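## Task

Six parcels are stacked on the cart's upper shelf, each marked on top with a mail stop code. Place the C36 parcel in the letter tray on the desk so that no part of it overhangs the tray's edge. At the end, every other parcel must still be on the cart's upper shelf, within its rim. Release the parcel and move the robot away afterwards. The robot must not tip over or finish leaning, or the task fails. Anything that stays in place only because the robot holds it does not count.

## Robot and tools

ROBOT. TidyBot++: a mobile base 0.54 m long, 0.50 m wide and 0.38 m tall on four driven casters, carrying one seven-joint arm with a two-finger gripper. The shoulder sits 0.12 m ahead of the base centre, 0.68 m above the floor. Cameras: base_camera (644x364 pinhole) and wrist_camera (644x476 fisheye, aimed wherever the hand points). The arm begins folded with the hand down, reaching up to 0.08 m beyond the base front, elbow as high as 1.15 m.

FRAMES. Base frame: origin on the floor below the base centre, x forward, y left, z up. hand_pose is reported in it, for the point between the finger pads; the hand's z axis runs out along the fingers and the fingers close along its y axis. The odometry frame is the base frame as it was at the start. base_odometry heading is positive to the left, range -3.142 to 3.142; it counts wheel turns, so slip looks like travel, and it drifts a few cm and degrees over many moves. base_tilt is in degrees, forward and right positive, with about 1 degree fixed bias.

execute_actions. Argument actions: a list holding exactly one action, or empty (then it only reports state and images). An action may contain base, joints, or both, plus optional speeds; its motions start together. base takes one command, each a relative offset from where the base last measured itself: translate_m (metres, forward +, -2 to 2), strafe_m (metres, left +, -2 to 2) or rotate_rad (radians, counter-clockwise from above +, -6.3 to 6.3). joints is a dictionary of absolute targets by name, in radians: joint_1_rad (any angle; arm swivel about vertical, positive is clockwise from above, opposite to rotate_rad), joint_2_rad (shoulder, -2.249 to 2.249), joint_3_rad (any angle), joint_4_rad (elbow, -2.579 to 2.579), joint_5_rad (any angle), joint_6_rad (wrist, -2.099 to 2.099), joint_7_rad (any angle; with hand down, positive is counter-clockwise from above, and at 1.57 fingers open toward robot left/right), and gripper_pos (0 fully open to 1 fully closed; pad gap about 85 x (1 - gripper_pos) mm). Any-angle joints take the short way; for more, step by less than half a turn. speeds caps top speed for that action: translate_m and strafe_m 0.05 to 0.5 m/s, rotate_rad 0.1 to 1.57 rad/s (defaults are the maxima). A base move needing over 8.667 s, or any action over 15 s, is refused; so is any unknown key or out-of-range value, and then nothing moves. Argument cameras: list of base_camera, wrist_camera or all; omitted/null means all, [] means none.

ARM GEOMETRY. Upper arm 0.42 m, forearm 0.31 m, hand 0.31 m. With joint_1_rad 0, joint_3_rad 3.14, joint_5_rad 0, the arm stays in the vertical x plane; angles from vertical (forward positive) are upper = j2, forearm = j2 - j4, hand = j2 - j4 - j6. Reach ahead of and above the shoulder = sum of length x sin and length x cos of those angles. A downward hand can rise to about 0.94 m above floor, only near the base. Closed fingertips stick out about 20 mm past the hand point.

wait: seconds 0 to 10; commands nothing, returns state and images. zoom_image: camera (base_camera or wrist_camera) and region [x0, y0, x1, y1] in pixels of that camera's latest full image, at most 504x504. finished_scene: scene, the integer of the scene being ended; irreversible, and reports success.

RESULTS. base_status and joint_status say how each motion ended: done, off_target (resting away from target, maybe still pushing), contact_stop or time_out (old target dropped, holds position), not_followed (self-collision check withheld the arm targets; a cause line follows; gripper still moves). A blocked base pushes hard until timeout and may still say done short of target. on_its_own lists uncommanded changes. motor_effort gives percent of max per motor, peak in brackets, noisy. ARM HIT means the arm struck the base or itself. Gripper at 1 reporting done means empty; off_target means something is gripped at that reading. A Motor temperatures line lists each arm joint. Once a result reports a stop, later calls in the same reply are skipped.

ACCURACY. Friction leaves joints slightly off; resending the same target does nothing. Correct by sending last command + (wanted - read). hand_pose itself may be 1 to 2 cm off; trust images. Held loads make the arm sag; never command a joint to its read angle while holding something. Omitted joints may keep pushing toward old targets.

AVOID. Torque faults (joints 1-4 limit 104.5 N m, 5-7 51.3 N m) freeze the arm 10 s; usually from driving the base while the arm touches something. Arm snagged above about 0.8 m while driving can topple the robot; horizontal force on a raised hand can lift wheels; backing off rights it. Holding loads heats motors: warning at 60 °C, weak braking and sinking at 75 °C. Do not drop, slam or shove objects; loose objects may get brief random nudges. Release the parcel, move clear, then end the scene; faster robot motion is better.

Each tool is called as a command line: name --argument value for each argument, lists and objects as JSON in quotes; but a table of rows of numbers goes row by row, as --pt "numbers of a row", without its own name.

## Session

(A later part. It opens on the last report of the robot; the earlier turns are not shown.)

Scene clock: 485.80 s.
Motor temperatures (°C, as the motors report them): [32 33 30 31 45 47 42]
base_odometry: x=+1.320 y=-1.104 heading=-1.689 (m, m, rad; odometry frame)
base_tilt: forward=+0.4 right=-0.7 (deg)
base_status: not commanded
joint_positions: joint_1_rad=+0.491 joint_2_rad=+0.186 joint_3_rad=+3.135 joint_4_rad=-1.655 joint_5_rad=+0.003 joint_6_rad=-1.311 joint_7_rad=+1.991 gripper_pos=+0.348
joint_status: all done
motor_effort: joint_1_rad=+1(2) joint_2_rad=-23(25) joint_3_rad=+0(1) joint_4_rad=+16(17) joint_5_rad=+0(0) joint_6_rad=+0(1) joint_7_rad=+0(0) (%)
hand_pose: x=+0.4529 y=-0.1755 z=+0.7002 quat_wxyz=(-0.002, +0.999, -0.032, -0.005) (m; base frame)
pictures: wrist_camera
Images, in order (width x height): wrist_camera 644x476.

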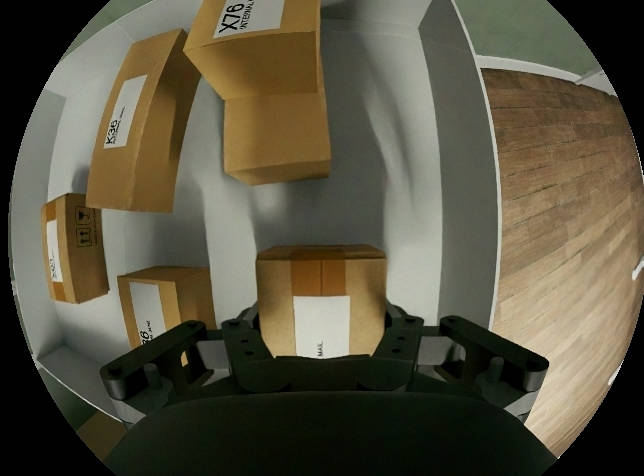

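execute_actions --actions '[{"joints": {"joint_4_rad": -1.712, "joint_6_rad": -1.228}}]' --cameras '[]'

Scene clock: 490.63 s.
Motor temperatures (°C, as the motors report them): [32 33 30 31 45 47 42]
base_odometry: x=+1.320 y=-1.104 heading=-1.689 (m, m, rad; odometry frame)
base_tilt: forward=+0.5 right=-0.6 (deg)
base_status: not commanded
joint_positions: joint_1_rad=+0.491 joint_2_rad=+0.180 joint_3_rad=+3.135 joint_4_rad=-1.687 joint_5_rad=+0.003 joint_6_rad=-1.263 joint_7_rad=+1.991 gripper_pos=+0.348
joint_status: all done
motor_effort: joint_1_rad=+0(1) joint_2_rad=-21(24) joint_3_rad=-1(1) joint_4_rad=+14(16) joint_5_rad=+0(0) joint_6_rad=+1(4) joint_7_rad=+0(1) (%)
hand_pose: x=+0.4548 y=-0.1766 z=+0.6926 quat_wxyz=(+0.003, +0.999, -0.032, +0.005) (m; base frame)
pictures: none
No camera images: the call's "cameras" was empty. Leave "cameras" out to get every camera's image.

execute_actions --actions '[{"joints": {"joint_2_rad": 0.18, "joint_4_rad": -1.685, "gripper_pos": 0.12}}]' --cameras '["wrist_camera"]'

Scene clock: 494.23 s.
Motor temperatures (°C, as the motors report them): [32 33 30 31 45 47 42]
base_odometry: x=+1.320 y=-1.104 heading=-1.689 (m, m, rad; odometry frame)
base_tilt: forward=+0.5 right=-0.7 (deg)
base_status: not commanded
joint_positions: joint_1_rad=+0.491 joint_2_rad=+0.180 joint_3_rad=+3.135 joint_4_rad=-1.686 joint_5_rad=+0.003 joint_6_rad=-1.262 joint_7_rad=+1.991 gripper_pos=+0.120
joint_status: all done
motor_effort: joint_1_rad=-1(0) joint_2_rad=-23(23) joint_3_rad=+0(1) joint_4_rad=+16(17) joint_5_rad=+1(0) joint_6_rad=+1(2) joint_7_rad=-1(1) (%)
hand_pose: x=+0.4557 y=-0.1770 z=+0.6931 quat_wxyz=(+0.004, +0.999, -0.032, +0.006) (m; base frame)
pictures: wrist_camera
Images, in order (width x height): wrist_camera 644x476.

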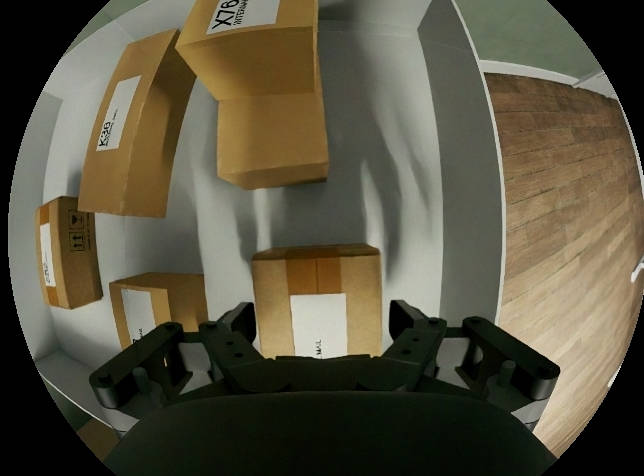

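execute_actions --actions '[{"joints": {"joint_2_rad": 0.136, "joint_4_rad": -1.352, "joint_6_rad": -1.647, "gripper_pos": 0.0}}]' --cameras '[]'

Scene clock: 520.60 s.
Motor temperatures (°C, as the motors report them): [32 33 30 31 45 47 42]
base_odometry: x=+1.320 y=-1.104 heading=-1.689 (m, m, rad; odometry frame)
base_tilt: forward=+0.5 right=-0.6 (deg)
base_status: not commanded
joint_positions: joint_1_rad=+0.491 joint_2_rad=+0.152 joint_3_rad=+3.135 joint_4_rad=-1.369 joint_5_rad=+0.003 joint_6_rad=-1.616 joint_7_rad=+1.991 gripper_pos=+0.000
joint_status: all done
motor_effort: joint_1_rad=+0(0) joint_2_rad=-22(24) joint_3_rad=+0(1) joint_4_rad=+17(17) joint_5_rad=+1(0) joint_6_rad=+1(1) joint_7_rad=-1(0) (%)
hand_pose: x=+0.4544 y=-0.1765 z=+0.8022 quat_wxyz=(+0.002, +0.999, -0.032, +0.001) (m; base frame)
pictures: none
No camera images: the call's "cameras" was empty. Leave "cameras" out to get every camera's image.

execute_actions --actions '[{"joints": {"joint_1_rad": 0.319, "joint_2_rad": 0.513, "joint_4_rad": -0.808, "joint_6_rad": -1.846, "joint_7_rad": 1.753}}]' --cameras '["wrist_camera"]'

Scene clock: 528.73 s.
Motor temperatures (°C, as the motors report them): [32 33 30 31 45 47 42]
base_odometry: x=+1.320 y=-1.104 heading=-1.689 (m, m, rad; odometry frame)
base_tilt: forward=+0.5 right=-0.6 (deg)
base_status: not commanded
joint_positions: joint_1_rad=+0.332 joint_2_rad=+0.499 joint_3_rad=+3.135 joint_4_rad=-0.829 joint_5_rad=+0.003 joint_6_rad=-1.812 joint_7_rad=+1.788 gripper_pos=+0.000
joint_status: all done
motor_effort: joint_1_rad=+0(1) joint_2_rad=-33(35) joint_3_rad=-1(1) joint_4_rad=+16(16) joint_5_rad=+0(0) joint_6_rad=+1(1) joint_7_rad=-1(2) (%)
hand_pose: x=+0.5991 y=-0.1628 z=+0.8155 quat_wxyz=(+0.000, +0.998, -0.055, +0.001) (m; base frame)
pictures: wrist_camera
Images, in order (width x height): wrist_camera 644x476.

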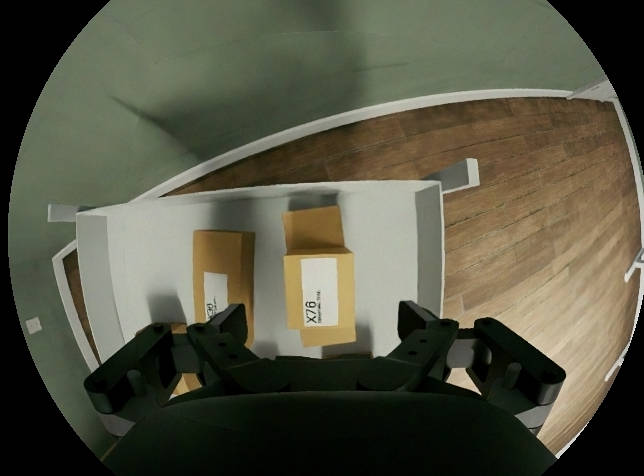

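zoom_image --camera "wrist_camera" --region '[230, 195, 420, 365]'

Region (230, 195, 420, 365) of wrist_camera's 644x476 image, scaled by 2.653; it fills the top 451 rows of this view, and the rest is white.

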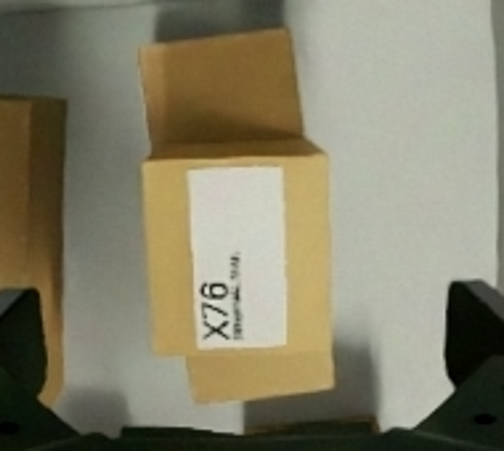

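execute_actions --actions '[{"joints": {"joint_2_rad": 0.47, "joint_4_rad": -1.08, "joint_6_rad": -1.556, "joint_7_rad": 1.85}}]' --cameras '["wrist_camera"]'

Scene clock: 543.43 s.
Motor temperatures (°C, as the motors report them): [32 33 30 31 45 47 42]
base_odometry: x=+1.320 y=-1.104 heading=-1.689 (m, m, rad; odometry frame)
base_tilt: forward=+0.5 right=-0.6 (deg)
base_status: not commanded
joint_positions: joint_1_rad=+0.332 joint_2_rad=+0.493 joint_3_rad=+3.135 joint_4_rad=-1.063 joint_5_rad=+0.003 joint_6_rad=-1.588 joint_7_rad=+1.815 gripper_pos=+0.000
joint_status: all done
motor_effort: joint_1_rad=+0(0) joint_2_rad=-34(35) joint_3_rad=-1(1) joint_4_rad=+16(17) joint_5_rad=+0(0) joint_6_rad=+1(1) joint_7_rad=-1(0) (%)
hand_pose: x=+0.6046 y=-0.1644 z=+0.7459 quat_wxyz=(+0.000, +0.999, -0.041, -0.001) (m; base frame)
pictures: wrist_camera
Images, in order (width x height): wrist_camera 644x476.

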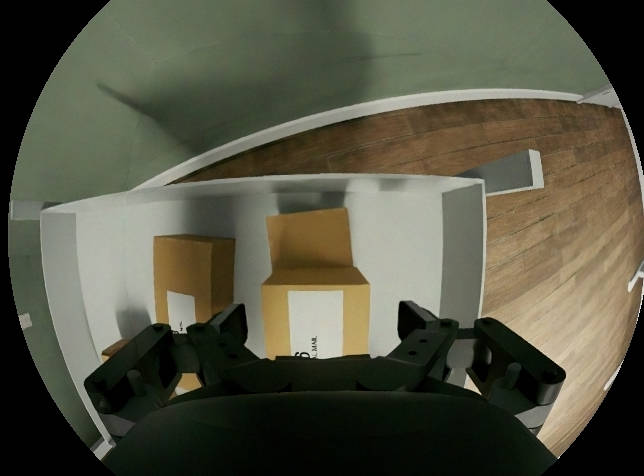

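execute_actions --actions '[{"joints": {"gripper_pos": 1.0}}]' --cameras '["wrist_camera"]'

Scene clock: 549.67 s.
Motor temperatures (°C, as the motors report them): [32 33 30 31 45 47 42]
base_odometry: x=+1.320 y=-1.104 heading=-1.689 (m, m, rad; odometry frame)
base_tilt: forward=+0.5 right=-0.6 (deg)
base_status: not commanded
joint_positions: joint_1_rad=+0.332 joint_2_rad=+0.487 joint_3_rad=+3.135 joint_4_rad=-1.065 joint_5_rad=+0.003 joint_6_rad=-1.587 joint_7_rad=+1.815 gripper_pos=+0.469
joint_status: gripper_pos off_target (ended at +0.469, target +1.000)
motor_effort: joint_1_rad=+0(1) joint_2_rad=-34(35) joint_3_rad=-1(1) joint_4_rad=+17(17) joint_5_rad=+1(1) joint_6_rad=+0(1) joint_7_rad=-1(1) (%)
hand_pose: x=+0.6039 y=-0.1642 z=+0.7484 quat_wxyz=(+0.000, +0.999, -0.041, +0.001) (m; base frame)
pictures: wrist_camera
Images, in order (width x height): wrist_camera 644x476.

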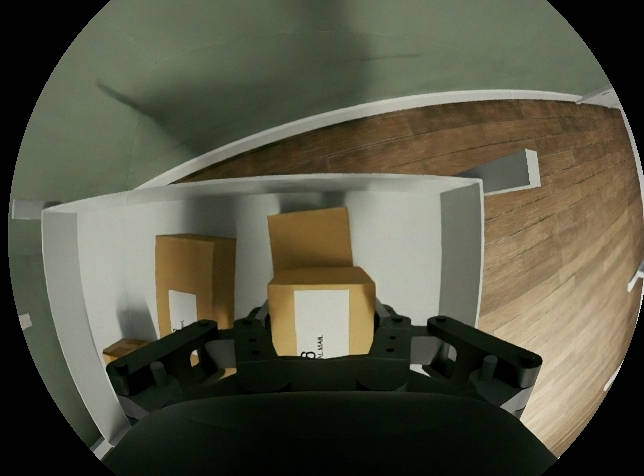

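execute_actions --actions '[{"joints": {"joint_1_rad": -0.116, "joint_2_rad": 0.48, "joint_4_rad": -0.868, "joint_6_rad": -1.8, "joint_7_rad": 1.358}}]' --cameras '["wrist_camera"]'

Scene clock: 568.40 s.
Motor temperatures (°C, as the motors report them): [32 34 30 31 45 47 42]
base_odometry: x=+1.320 y=-1.104 heading=-1.689 (m, m, rad; odometry frame)
base_tilt: forward=+0.4 right=-0.7 (deg)
base_status: not commanded
joint_positions: joint_1_rad=-0.110 joint_2_rad=+0.487 joint_3_rad=+3.135 joint_4_rad=-0.890 joint_5_rad=+0.003 joint_6_rad=-1.767 joint_7_rad=+1.391 gripper_pos=+0.469
joint_status: all done
motor_effort: joint_1_rad=+0(3) joint_2_rad=-34(37) joint_3_rad=+0(2) joint_4_rad=+16(18) joint_5_rad=+1(1) joint_6_rad=+1(2) joint_7_rad=-1(1) (%)
hand_pose: x=+0.6202 y=+0.0582 z=+0.8031 quat_wxyz=(+0.000, +0.999, -0.032, -0.001) (m; base frame)
pictures: wrist_camera
Images, in order (width x height): wrist_camera 644x476.

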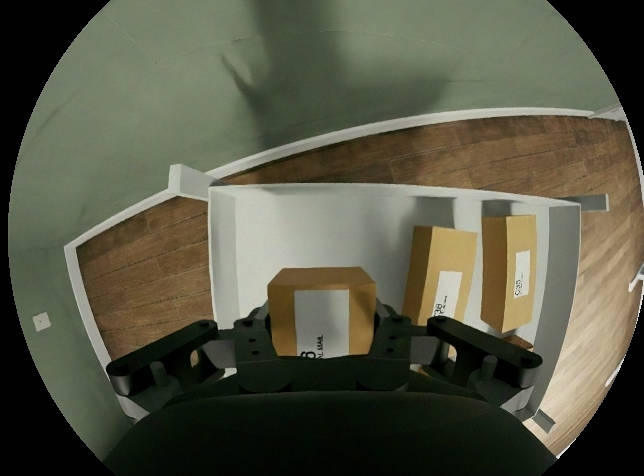

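execute_actions --actions '[{"joints": {"joint_4_rad": -1.234, "joint_6_rad": -1.404}}]' --cameras '["wrist_camera"]'

Scene clock: 579.73 s.
Motor temperatures (°C, as the motors report them): [32 34 30 31 45 47 42]
base_odometry: x=+1.320 y=-1.104 heading=-1.689 (m, m, rad; odometry frame)
base_tilt: forward=+0.6 right=-0.7 (deg)
base_status: not commanded
joint_positions: joint_1_rad=-0.110 joint_2_rad=+0.487 joint_3_rad=+3.135 joint_4_rad=-1.218 joint_5_rad=+0.003 joint_6_rad=-1.436 joint_7_rad=+1.391 gripper_pos=+0.469
joint_status: all done
motor_effort: joint_1_rad=+0(1) joint_2_rad=-34(36) joint_3_rad=-1(1) joint_4_rad=+17(18) joint_5_rad=+0(0) joint_6_rad=+1(0) joint_7_rad=-1(1) (%)
hand_pose: x=+0.6241 y=+0.0590 z=+0.7003 quat_wxyz=(+0.000, +0.999, -0.032, +0.000) (m; base frame)
pictures: wrist_camera
Images, in order (width x height): wrist_camera 644x476.

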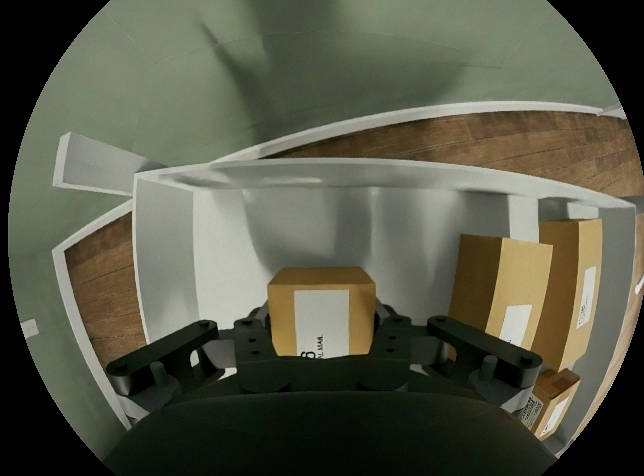

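execute_actions --actions '[{"joints": {"joint_4_rad": -1.266, "joint_6_rad": -1.372}}]' --cameras '[]'

Scene clock: 582.60 s.
Motor temperatures (°C, as the motors report them): [32 34 30 31 45 47 42]
base_odometry: x=+1.320 y=-1.104 heading=-1.689 (m, m, rad; odometry frame)
base_tilt: forward=+0.4 right=-0.6 (deg)
base_status: not commanded
joint_positions: joint_1_rad=-0.110 joint_2_rad=+0.483 joint_3_rad=+3.135 joint_4_rad=-1.242 joint_5_rad=+0.003 joint_6_rad=-1.405 joint_7_rad=+1.391 gripper_pos=+0.469
joint_status: all done
motor_effort: joint_1_rad=+0(0) joint_2_rad=-32(34) joint_3_rad=+0(1) joint_4_rad=+16(16) joint_5_rad=+1(0) joint_6_rad=+0(0) joint_7_rad=-1(1) (%)
hand_pose: x=+0.6249 y=+0.0591 z=+0.6950 quat_wxyz=(-0.001, +0.999, -0.032, +0.006) (m; base frame)
pictures: none
No camera images: the call's "cameras" was empty. Leave "cameras" out to get every camera's image.

Contact at z≈0.695. Release.

execute_actions --actions '[{"joints": {"joint_4_rad": -1.24, "gripper_pos": 0.0}}]' --cameras '["wrist_camera"]'

Scene clock: 585.27 s.
Motor temperatures (°C, as the motors report them): [32 34 30 31 45 47 42]
base_odometry: x=+1.320 y=-1.104 heading=-1.689 (m, m, rad; odometry frame)
base_tilt: forward=+0.4 right=-0.6 (deg)
base_status: not commanded
joint_positions: joint_1_rad=-0.110 joint_2_rad=+0.483 joint_3_rad=+3.135 joint_4_rad=-1.241 joint_5_rad=+0.003 joint_6_rad=-1.405 joint_7_rad=+1.391 gripper_pos=+0.000
joint_status: all done
motor_effort: joint_1_rad=+1(1) joint_2_rad=-34(35) joint_3_rad=-1(0) joint_4_rad=+16(16) joint_5_rad=+1(0) joint_6_rad=+1(1) joint_7_rad=-1(1) (%)
hand_pose: x=+0.6255 y=+0.0592 z=+0.6955 quat_wxyz=(-0.001, +0.999, -0.032, +0.006) (m; base frame)
pictures: wrist_camera
Images, in order (width x height): wrist_camera 644x476.

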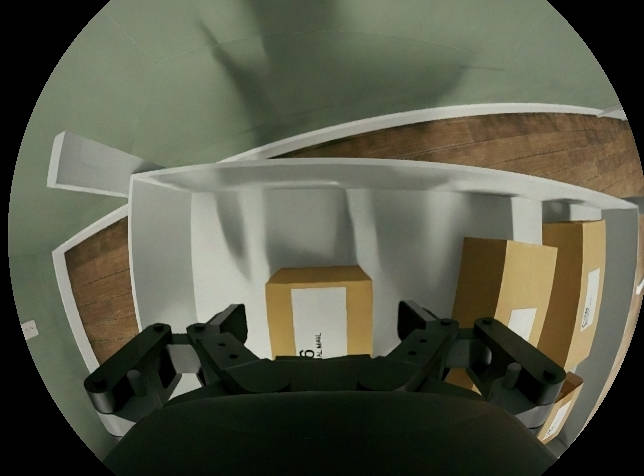

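execute_actions --actions '[{"joints": {"joint_4_rad": -0.982, "joint_6_rad": -1.69}}]' --cameras '[]'

Scene clock: 589.83 s.
Motor temperatures (°C, as the motors report them): [32 34 30 31 45 47 42]
base_odometry: x=+1.320 y=-1.104 heading=-1.689 (m, m, rad; odometry frame)
base_tilt: forward=+0.5 right=-0.6 (deg)
base_status: not commanded
joint_positions: joint_1_rad=-0.110 joint_2_rad=+0.483 joint_3_rad=+3.135 joint_4_rad=-1.000 joint_5_rad=+0.003 joint_6_rad=-1.659 joint_7_rad=+1.391 gripper_pos=+0.000
joint_status: all done
motor_effort: joint_1_rad=+0(1) joint_2_rad=-34(35) joint_3_rad=-1(1) joint_4_rad=+16(18) joint_5_rad=+0(0) joint_6_rad=+1(0) joint_7_rad=-1(0) (%)
hand_pose: x=+0.6240 y=+0.0588 z=+0.7711 quat_wxyz=(+0.000, +0.999, -0.032, +0.000) (m; base frame)
pictures: none
No camera images: the call's "cameras" was empty. Leave "cameras" out to get every camera's image.

execute_actions --actions '[{"joints": {"joint_1_rad": 0.337, "joint_7_rad": 1.932}}]' --cameras '["wrist_camera"]'

Scene clock: 600.70 s.
Motor temperatures (°C, as the motors report them): [32 34 30 31 45 47 42]
base_odometry: x=+1.320 y=-1.104 heading=-1.689 (m, m, rad; odometry frame)
base_tilt: forward=+0.5 right=-0.6 (deg)
base_status: not commanded
joint_positions: joint_1_rad=+0.331 joint_2_rad=+0.483 joint_3_rad=+3.137 joint_4_rad=-1.000 joint_5_rad=+0.004 joint_6_rad=-1.659 joint_7_rad=+1.899 gripper_pos=+0.000
joint_status: all done
motor_effort: joint_1_rad=+0(2) joint_2_rad=-34(34) joint_3_rad=-1(2) joint_4_rad=+16(16) joint_5_rad=+0(0) joint_6_rad=+1(1) joint_7_rad=+0(1) (%)
hand_pose: x=+0.6005 y=-0.1632 z=+0.7711 quat_wxyz=(+0.001, +1.000, +0.001, +0.000) (m; base frame)
pictures: wrist_camera
Images, in order (width x height): wrist_camera 644x476.

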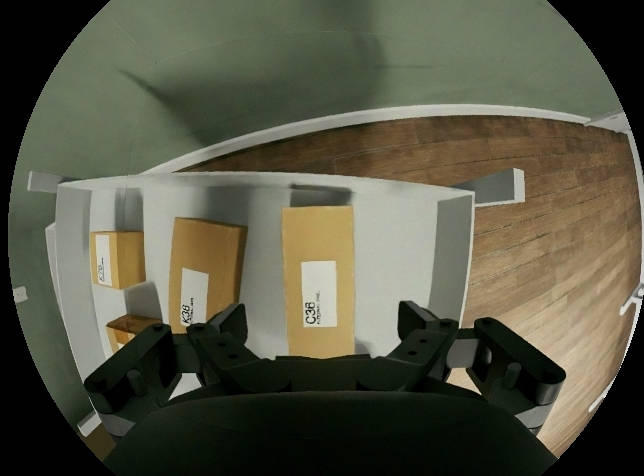

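zoom_image --camera "wrist_camera" --region '[160, 195, 420, 365]'

Region (160, 195, 420, 365) of wrist_camera's 644x476 image, scaled by 1.938; it fills the top 330 rows of this view, and the rest is white.

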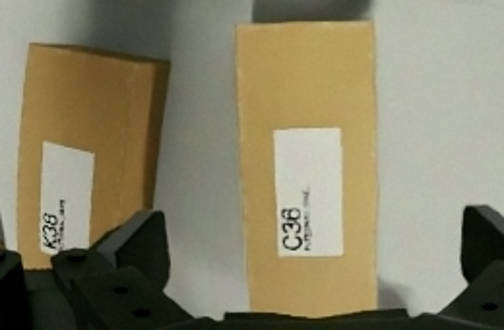

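execute_actions --actions '[{"joints": {"joint_1_rad": 0.312, "joint_4_rad": -1.241, "joint_6_rad": -1.401, "gripper_pos": 0.12}}]' --cameras '["wrist_camera"]'

Scene clock: 609.57 s.
Motor temperatures (°C, as the motors report them): [32 34 30 31 45 47 42]
base_odometry: x=+1.320 y=-1.104 heading=-1.689 (m, m, rad; odometry frame)
base_tilt: forward=+0.5 right=-0.6 (deg)
base_status: not commanded
joint_positions: joint_1_rad=+0.327 joint_2_rad=+0.483 joint_3_rad=+3.137 joint_4_rad=-1.224 joint_5_rad=+0.004 joint_6_rad=-1.433 joint_7_rad=+1.899 gripper_pos=+0.120
joint_status: all done
motor_effort: joint_1_rad=+0(1) joint_2_rad=-34(36) joint_3_rad=-1(1) joint_4_rad=+17(17) joint_5_rad=+1(0) joint_6_rad=+1(1) joint_7_rad=-1(1) (%)
hand_pose: x=+0.6002 y=-0.1611 z=+0.7007 quat_wxyz=(+0.001, +1.000, +0.003, +0.001) (m; base frame)
pictures: wrist_camera
Images, in order (width x height): wrist_camera 644x476.

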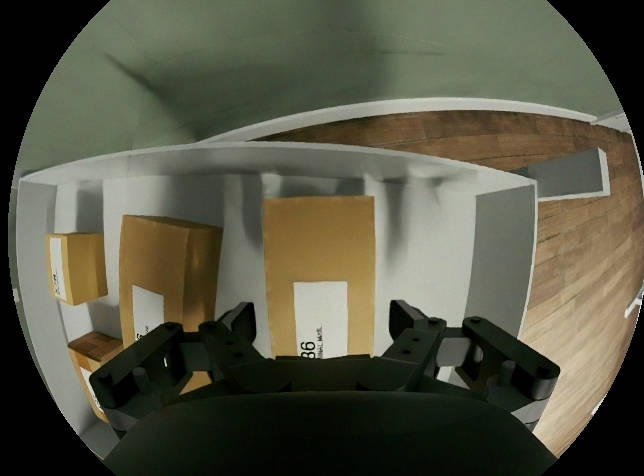

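execute_actions --actions '[{"joints": {"gripper_pos": 1.0}}]' --cameras '["wrist_camera"]'

Scene clock: 612.97 s.
Motor temperatures (°C, as the motors report them): [32 34 30 31 45 47 42]
base_odometry: x=+1.320 y=-1.104 heading=-1.689 (m, m, rad; odometry frame)
base_tilt: forward=+0.4 right=-0.6 (deg)
base_status: not commanded
joint_positions: joint_1_rad=+0.327 joint_2_rad=+0.481 joint_3_rad=+3.137 joint_4_rad=-1.225 joint_5_rad=+0.004 joint_6_rad=-1.432 joint_7_rad=+1.899 gripper_pos=+0.450
joint_status: gripper_pos off_target (ended at +0.450, target +1.000)
motor_effort: joint_1_rad=+0(1) joint_2_rad=-33(37) joint_3_rad=-1(1) joint_4_rad=+16(18) joint_5_rad=+0(0) joint_6_rad=+0(1) joint_7_rad=-1(0) (%)
hand_pose: x=+0.5998 y=-0.1610 z=+0.7013 quat_wxyz=(+0.001, +1.000, +0.003, +0.001) (m; base frame)
pictures: wrist_camera
Images, in order (width x height): wrist_camera 644x476.

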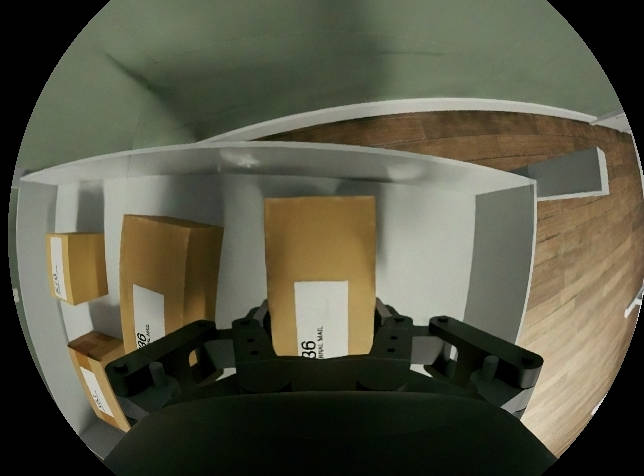

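execute_actions --actions '[{"joints": {"joint_2_rad": 0.275, "joint_4_rad": -0.947, "joint_6_rad": -1.916}}]' --cameras '["wrist_camera"]'

Scene clock: 665.27 s.
Motor temperatures (°C, as the motors report them): [32 35 30 31 45 47 42]
base_odometry: x=+1.320 y=-1.104 heading=-1.689 (m, m, rad; odometry frame)
base_tilt: forward=+0.5 right=-0.6 (deg)
base_status: not commanded
joint_positions: joint_1_rad=+0.327 joint_2_rad=+0.274 joint_3_rad=+3.137 joint_4_rad=-0.960 joint_5_rad=+0.004 joint_6_rad=-1.891 joint_7_rad=+1.899 gripper_pos=+0.450
joint_status: all done
motor_effort: joint_1_rad=+0(0) joint_2_rad=-27(39) joint_3_rad=+0(1) joint_4_rad=+17(18) joint_5_rad=+0(1) joint_6_rad=+0(1) joint_7_rad=+0(1) (%)
hand_pose: x=+0.5133 y=-0.1319 z=+0.8793 quat_wxyz=(+0.004, +1.000, +0.002, +0.007) (m; base frame)
pictures: wrist_camera
Images, in order (width x height): wrist_camera 644x476.

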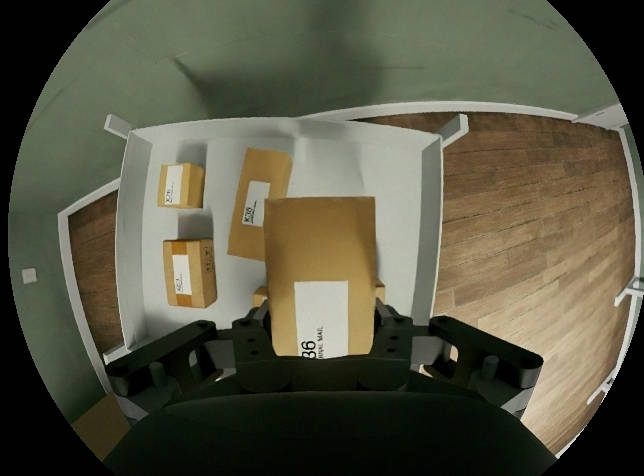

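execute_actions --actions '[{"base": {"translate_m": -0.25}, "joints": {"joint_1_rad": -0.01, "joint_2_rad": -0.1, "joint_4_rad": -1.3, "joint_6_rad": -1.3, "joint_7_rad": 1.535}}]' --cameras '["wrist_camera"]'

execute_actions --actions '[{"base": {"rotate_rad": -1.76}}]'

Scene clock: 671.47 s.
Motor temperatures (°C, as the motors report them): [32 35 30 31 45 47 42]
base_odometry: x=+1.349 y=-0.856 heading=-1.688 (m, m, rad; odometry frame)
base_tilt: forward=+0.4 right=-0.6 (deg)
base_status: done
joint_positions: joint_1_rad=+0.003 joint_2_rad=-0.103 joint_3_rad=+3.137 joint_4_rad=-1.284 joint_5_rad=+0.004 joint_6_rad=-1.337 joint_7_rad=+1.568 gripper_pos=+0.450
joint_status: all done
motor_effort: joint_1_rad=+0(3) joint_2_rad=-15(31) joint_3_rad=+0(2) joint_4_rad=+19(20) joint_5_rad=+0(2) joint_6_rad=+6(7) joint_7_rad=-1(0) (%)
hand_pose: x=+0.5481 y=+0.0010 z=+0.9667 quat_wxyz=(+0.001, +0.952, -0.001, +0.306) (m; base frame)
pictures: wrist_camera
Images, in order (width x height): wrist_camera 644x476.

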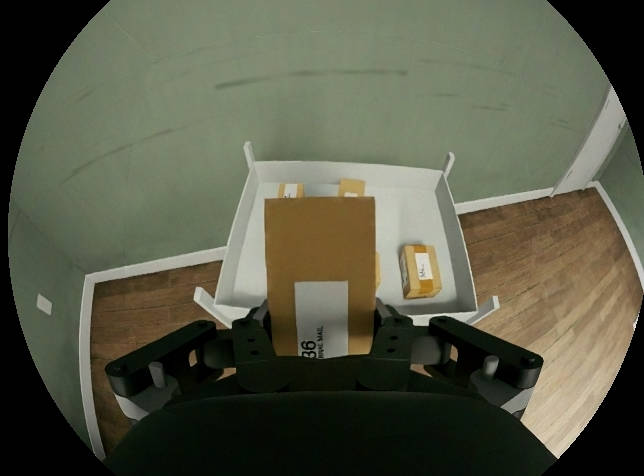

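Scene clock: 673.87 s.
Motor temperatures (°C, as the motors report them): [32 34 30 31 45 47 42]
base_odometry: x=+1.349 y=-0.856 heading=+2.835 (m, m, rad; odometry frame)
base_tilt: forward=+0.5 right=-0.6 (deg)
base_status: done
joint_positions: joint_1_rad=-0.002 joint_2_rad=-0.102 joint_3_rad=+3.140 joint_4_rad=-1.285 joint_5_rad=+0.005 joint_6_rad=-1.331 joint_7_rad=+1.568 gripper_pos=+0.450
joint_status: not commanded
motor_effort: joint_1_rad=+0(2) joint_2_rad=-16(19) joint_3_rad=+0(1) joint_4_rad=+19(19) joint_5_rad=+0(2) joint_6_rad=+6(6) joint_7_rad=-2(1) (%)
hand_pose: x=+0.5500 y=+0.0017 z=+0.9672 quat_wxyz=(+0.002, +0.951, +0.001, +0.308) (m; base frame)
pictures: base_camera, wrist_camera
Images, in order (width x height): base_camera 644x364, wrist_camera 644x476.

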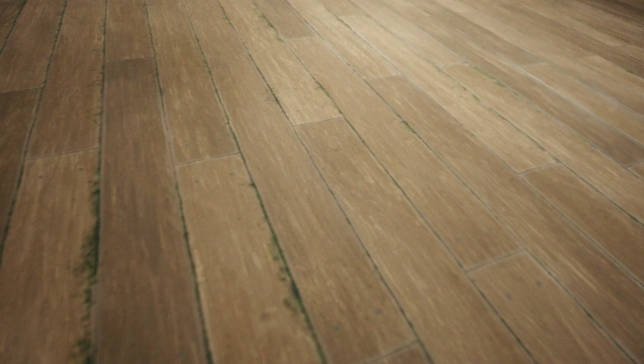

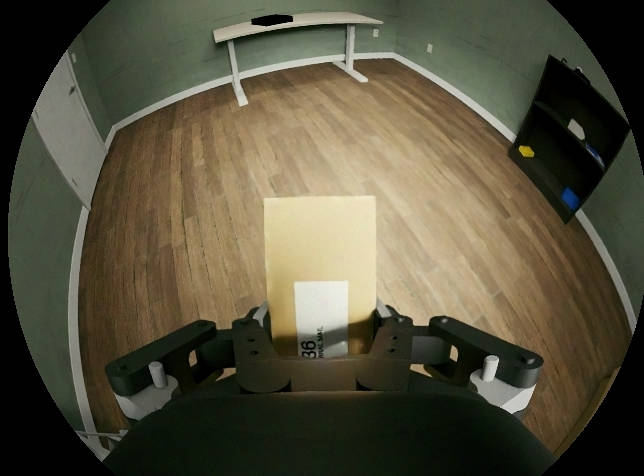

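Path is clear. Drive forward.

execute_actions --actions '[{"base": {"translate_m": 2.0}}]' --cameras '["wrist_camera"]'

execute_actions --actions '[{"base": {"rotate_rad": 0.42}}]'

Scene clock: 681.13 s.
Motor temperatures (°C, as the motors report them): [32 34 30 31 45 47 42]
base_odometry: x=-0.558 y=-0.251 heading=+2.835 (m, m, rad; odometry frame)
base_tilt: forward=+0.5 right=-0.6 (deg)
base_status: done
joint_positions: joint_1_rad=-0.002 joint_2_rad=-0.099 joint_3_rad=+3.140 joint_4_rad=-1.288 joint_5_rad=+0.005 joint_6_rad=-1.330 joint_7_rad=+1.568 gripper_pos=+0.450
joint_status: not commanded
motor_effort: joint_1_rad=+0(1) joint_2_rad=-17(19) joint_3_rad=+0(0) joint_4_rad=+20(20) joint_5_rad=+1(1) joint_6_rad=+6(6) joint_7_rad=-1(1) (%)
hand_pose: x=+0.5507 y=+0.0017 z=+0.9649 quat_wxyz=(+0.002, +0.952, +0.001, +0.306) (m; base frame)
pictures: wrist_camera
Images, in order (width x height): wrist_camera 644x476.

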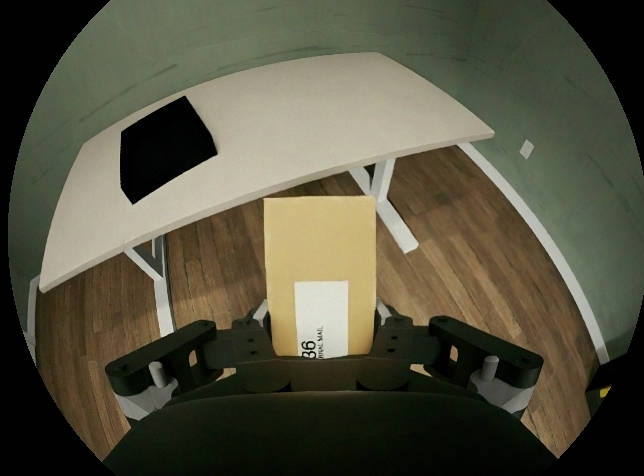

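Scene clock: 682.47 s.
Motor temperatures (°C, as the motors report them): [32 34 30 31 45 47 42]
base_odometry: x=-0.558 y=-0.251 heading=-3.029 (m, m, rad; odometry frame)
base_tilt: forward=+0.4 right=-0.6 (deg)
base_status: done
joint_positions: joint_1_rad=-0.009 joint_2_rad=-0.099 joint_3_rad=+3.136 joint_4_rad=-1.288 joint_5_rad=+0.006 joint_6_rad=-1.330 joint_7_rad=+1.568 gripper_pos=+0.450
joint_status: not commanded
motor_effort: joint_1_rad=+0(3) joint_2_rad=-16(18) joint_3_rad=+0(2) joint_4_rad=+19(20) joint_5_rad=+0(0) joint_6_rad=+6(6) joint_7_rad=-1(2) (%)
hand_pose: x=+0.5506 y=+0.0057 z=+0.9649 quat_wxyz=(+0.001, +0.952, +0.005, +0.306) (m; base frame)
pictures: base_camera, wrist_camera
Images, in order (width x height): base_camera 644x364, wrist_camera 644x476.

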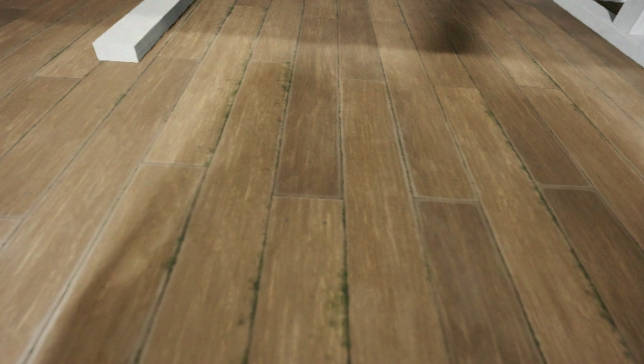

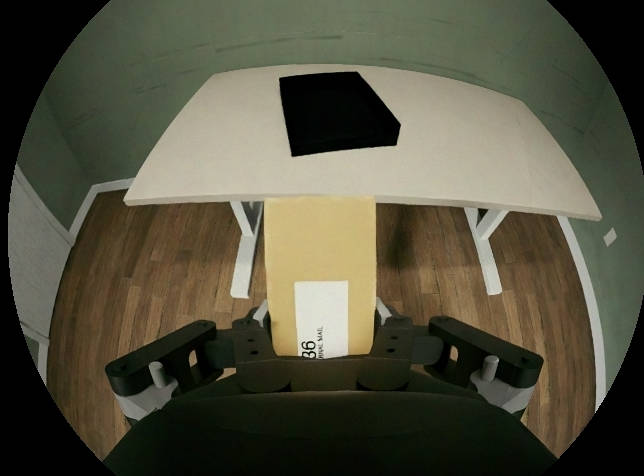

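zoom_image --camera "wrist_camera" --region '[250, 55, 430, 210]'

Region (250, 55, 430, 210) of wrist_camera's 644x476 image, scaled by 2.800; it fills the top 434 rows of this view, and the rest is white.

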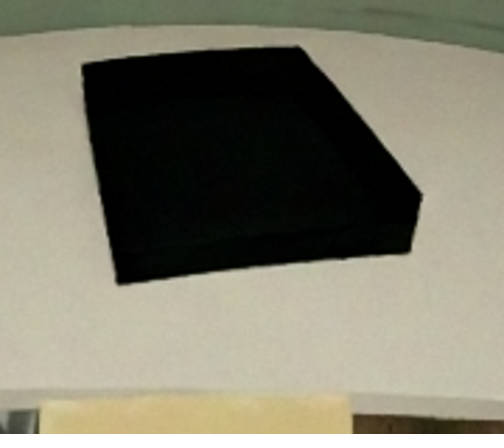

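execute_actions --actions '[{"base": {"translate_m": 0.5}, "joints": {"joint_2_rad": 0.275, "joint_4_rad": -0.88, "joint_6_rad": -2.008, "joint_7_rad": 1.81}, "speeds": {"translate_m": 0.35}}]'

Scene clock: 708.03 s.
Motor temperatures (°C, as the motors report them): [32 34 30 31 45 47 42]
base_odometry: x=-1.055 y=-0.308 heading=-3.028 (m, m, rad; odometry frame)
base_tilt: forward=+0.4 right=-0.6 (deg)
base_status: done
joint_positions: joint_1_rad=-0.009 joint_2_rad=+0.277 joint_3_rad=+3.136 joint_4_rad=-0.903 joint_5_rad=+0.006 joint_6_rad=-1.978 joint_7_rad=+1.776 gripper_pos=+0.450
joint_status: all done
motor_effort: joint_1_rad=+0(0) joint_2_rad=-27(29) joint_3_rad=-1(0) joint_4_rad=+16(21) joint_5_rad=+1(1) joint_6_rad=+0(7) joint_7_rad=-1(0) (%)
hand_pose: x=+0.5196 y=+0.0048 z=+0.8952 quat_wxyz=(+0.001, +0.994, +0.108, -0.008) (m; base frame)
pictures: base_camera, wrist_camera
Images, in order (width x height): base_camera 644x364, wrist_camera 644x476.

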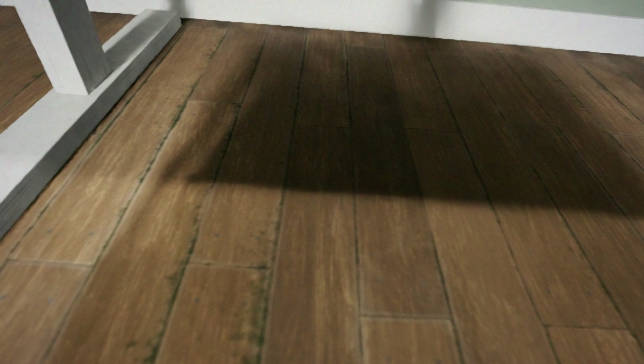

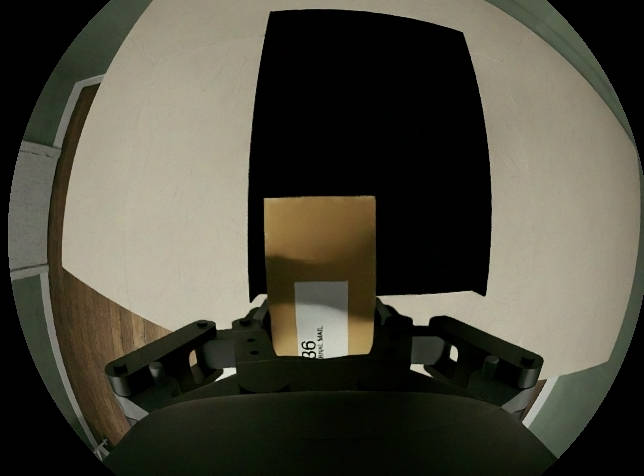

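execute_actions --actions '[{"base": {"translate_m": 0.07}, "joints": {"joint_1_rad": 0.081, "joint_2_rad": 0.356, "joint_4_rad": -0.957, "joint_6_rad": -1.812, "joint_7_rad": 1.88}, "speeds": {"translate_m": 0.2}}]' --cameras '["wrist_camera"]'

Scene clock: 723.60 s.
Motor temperatures (°C, as the motors report them): [32 34 30 31 45 47 42]
base_odometry: x=-1.124 y=-0.316 heading=-3.028 (m, m, rad; odometry frame)
base_tilt: forward=+0.5 right=-0.6 (deg)
base_status: done
joint_positions: joint_1_rad=+0.075 joint_2_rad=+0.368 joint_3_rad=+3.137 joint_4_rad=-0.946 joint_5_rad=+0.006 joint_6_rad=-1.832 joint_7_rad=+1.846 gripper_pos=+0.450
joint_status: all done
motor_effort: joint_1_rad=+0(1) joint_2_rad=-30(36) joint_3_rad=-1(2) joint_4_rad=+17(18) joint_5_rad=+0(0) joint_6_rad=+1(1) joint_7_rad=-1(2) (%)
hand_pose: x=+0.5719 y=-0.0327 z=+0.8432 quat_wxyz=(+0.002, +0.995, +0.102, -0.002) (m; base frame)
pictures: wrist_camera
Images, in order (width x height): wrist_camera 644x476.

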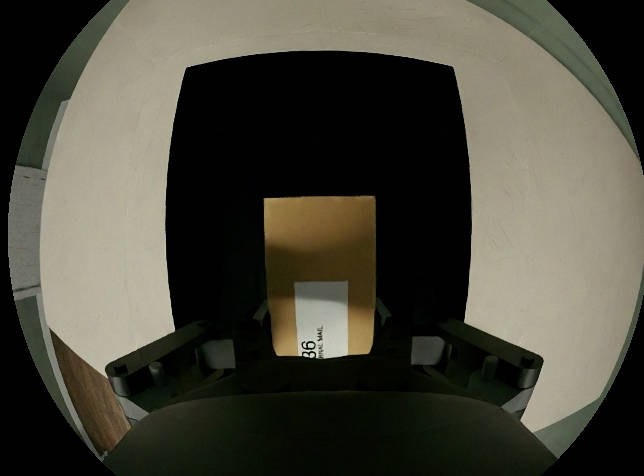

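execute_actions --actions '[{"joints": {"joint_4_rad": -1.146, "joint_6_rad": -1.61}}]' --cameras '["wrist_camera"]'

Scene clock: 732.97 s.
Motor temperatures (°C, as the motors report them): [32 34 30 31 45 47 42]
base_odometry: x=-1.124 y=-0.316 heading=-3.028 (m, m, rad; odometry frame)
base_tilt: forward=+0.5 right=-0.6 (deg)
base_status: not commanded
joint_positions: joint_1_rad=+0.075 joint_2_rad=+0.368 joint_3_rad=+3.137 joint_4_rad=-1.133 joint_5_rad=+0.006 joint_6_rad=-1.641 joint_7_rad=+1.846 gripper_pos=+0.450
joint_status: all done
motor_effort: joint_1_rad=+1(1) joint_2_rad=-31(32) joint_3_rad=-1(1) joint_4_rad=+17(17) joint_5_rad=+1(1) joint_6_rad=+0(2) joint_7_rad=-1(1) (%)
hand_pose: x=+0.5825 y=-0.0334 z=+0.7853 quat_wxyz=(+0.002, +0.995, +0.102, +0.000) (m; base frame)
pictures: wrist_camera
Images, in order (width x height): wrist_camera 644x476.

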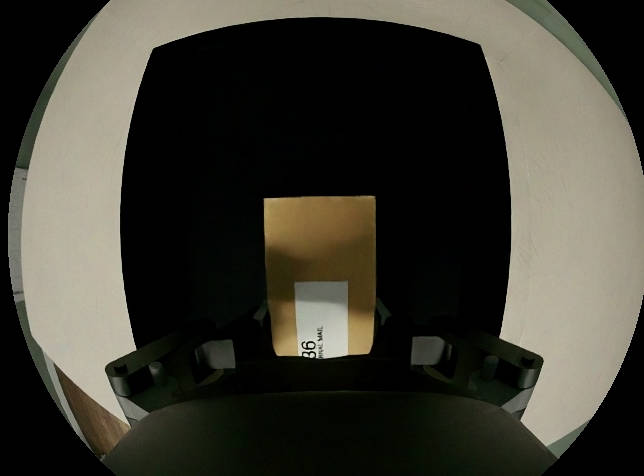

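execute_actions --actions '[{"joints": {"joint_4_rad": -1.203, "joint_6_rad": -1.553}}]' --cameras '[]'

Scene clock: 738.30 s.
Motor temperatures (°C, as the motors report them): [32 34 30 31 45 47 42]
base_odometry: x=-1.124 y=-0.316 heading=-3.028 (m, m, rad; odometry frame)
base_tilt: forward=+0.5 right=-0.7 (deg)
base_status: not commanded
joint_positions: joint_1_rad=+0.075 joint_2_rad=+0.368 joint_3_rad=+3.137 joint_4_rad=-1.191 joint_5_rad=+0.006 joint_6_rad=-1.585 joint_7_rad=+1.846 gripper_pos=+0.450
joint_status: all done
motor_effort: joint_1_rad=+0(0) joint_2_rad=-30(32) joint_3_rad=-1(1) joint_4_rad=+17(18) joint_5_rad=+1(1) joint_6_rad=+1(1) joint_7_rad=-1(1) (%)
hand_pose: x=+0.5826 y=-0.0334 z=+0.7669 quat_wxyz=(+0.002, +0.995, +0.102, -0.001) (m; base frame)
pictures: none
No camera images: the call's "cameras" was empty. Leave "cameras" out to get every camera's image.

execute_actions --actions '[{"joints": {"joint_4_rad": -1.241, "joint_6_rad": -1.515}}]' --cameras '[]'

Scene clock: 740.53 s.
Motor temperatures (°C, as the motors report them): [32 34 30 31 45 47 42]
base_odometry: x=-1.124 y=-0.316 heading=-3.028 (m, m, rad; odometry frame)
base_tilt: forward=+0.5 right=-0.5 (deg)
base_status: not commanded
joint_positions: joint_1_rad=+0.075 joint_2_rad=+0.361 joint_3_rad=+3.137 joint_4_rad=-1.217 joint_5_rad=+0.006 joint_6_rad=-1.551 joint_7_rad=+1.846 gripper_pos=+0.450
joint_status: all done
motor_effort: joint_1_rad=+0(0) joint_2_rad=-28(31) joint_3_rad=+0(1) joint_4_rad=+16(18) joint_5_rad=+1(1) joint_6_rad=+1(1) joint_7_rad=-1(0) (%)
hand_pose: x=+0.5845 y=-0.0335 z=+0.7617 quat_wxyz=(+0.003, +0.995, +0.102, +0.005) (m; base frame)
pictures: none
No camera images: the call's "cameras" was empty. Leave "cameras" out to get every camera's image.

Contact at z≈0.762. Release.

execute_actions --actions '[{"joints": {"joint_4_rad": -1.215, "gripper_pos": 0.0}}]' --cameras '["wrist_camera"]'

Scene clock: 743.47 s.
Motor temperatures (°C, as the motors report them): [32 34 30 31 45 47 42]
base_odometry: x=-1.124 y=-0.316 heading=-3.028 (m, m, rad; odometry frame)
base_tilt: forward=+0.5 right=-0.6 (deg)
base_status: not commanded
joint_positions: joint_1_rad=+0.075 joint_2_rad=+0.361 joint_3_rad=+3.137 joint_4_rad=-1.216 joint_5_rad=+0.006 joint_6_rad=-1.549 joint_7_rad=+1.846 gripper_pos=+0.000
joint_status: all done
motor_effort: joint_1_rad=+0(0) joint_2_rad=-30(31) joint_3_rad=-1(1) joint_4_rad=+17(17) joint_5_rad=+1(0) joint_6_rad=+0(2) joint_7_rad=-1(1) (%)
hand_pose: x=+0.5856 y=-0.0336 z=+0.7622 quat_wxyz=(+0.003, +0.995, +0.102, +0.007) (m; base frame)
pictures: wrist_camera
Images, in order (width x height): wrist_camera 644x476.

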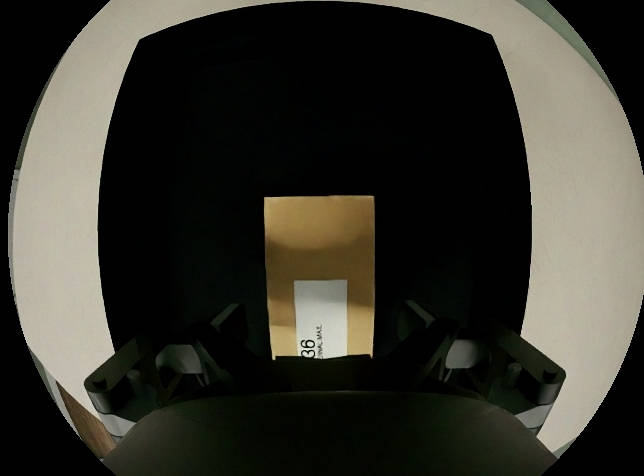

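execute_actions --actions '[{"joints": {"joint_2_rad": 0.29, "joint_4_rad": -0.9, "joint_6_rad": -1.95}}]' --cameras '[]'

execute_actions --actions '[{"base": {"translate_m": -0.4}, "joints": {"joint_1_rad": 0.0, "joint_2_rad": -0.1, "joint_4_rad": -1.3, "joint_6_rad": -1.35, "joint_7_rad": 1.57}}]' --cameras '["wrist_camera"]'

Scene clock: 749.03 s.
Motor temperatures (°C, as the motors report them): [32 34 30 31 45 47 42]
base_odometry: x=-1.124 y=-0.316 heading=-3.028 (m, m, rad; odometry frame)
base_tilt: forward=+0.5 right=-0.6 (deg)
base_status: not commanded
joint_positions: joint_1_rad=+0.075 joint_2_rad=+0.299 joint_3_rad=+3.137 joint_4_rad=-0.915 joint_5_rad=+0.006 joint_6_rad=-1.921 joint_7_rad=+1.846 gripper_pos=+0.000
joint_status: all done
motor_effort: joint_1_rad=+0(0) joint_2_rad=-27(31) joint_3_rad=-1(0) joint_4_rad=+16(17) joint_5_rad=+0(0) joint_6_rad=+1(0) joint_7_rad=-1(1) (%)
hand_pose: x=+0.5384 y=-0.0302 z=+0.8825 quat_wxyz=(+0.003, +0.995, +0.101, +0.003) (m; base frame)
pictures: none
No camera images: the call's "cameras" was empty. Leave "cameras" out to get every camera's image.

Scene clock: 751.27 s.
Motor temperatures (°C, as the motors report them): [32 34 30 31 45 47 42]
base_odometry: x=-0.727 y=-0.270 heading=-3.027 (m, m, rad; odometry frame)
base_tilt: forward=+0.4 right=-0.6 (deg)
base_status: done
joint_positions: joint_1_rad=+0.016 joint_2_rad=-0.100 joint_3_rad=+3.137 joint_4_rad=-1.282 joint_5_rad=+0.006 joint_6_rad=-1.383 joint_7_rad=+1.604 gripper_pos=+0.000
joint_status: all done
motor_effort: joint_1_rad=-1(2) joint_2_rad=-13(32) joint_3_rad=-1(2) joint_4_rad=+17(19) joint_5_rad=+1(1) joint_6_rad=+5(5) joint_7_rad=-2(1) (%)
hand_pose: x=+0.5375 y=-0.0050 z=+0.9584 quat_wxyz=(+0.010, +0.959, +0.010, +0.284) (m; base frame)
pictures: wrist_camera
Images, in order (width x height): wrist_camera 644x476.

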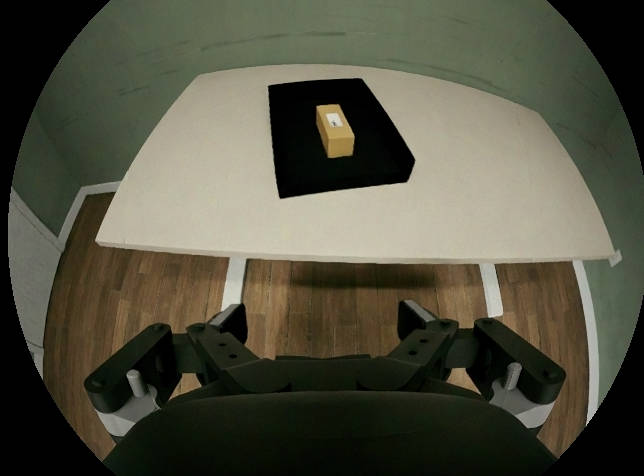

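finished_scene --scene 1

The scene is finished: the task was done.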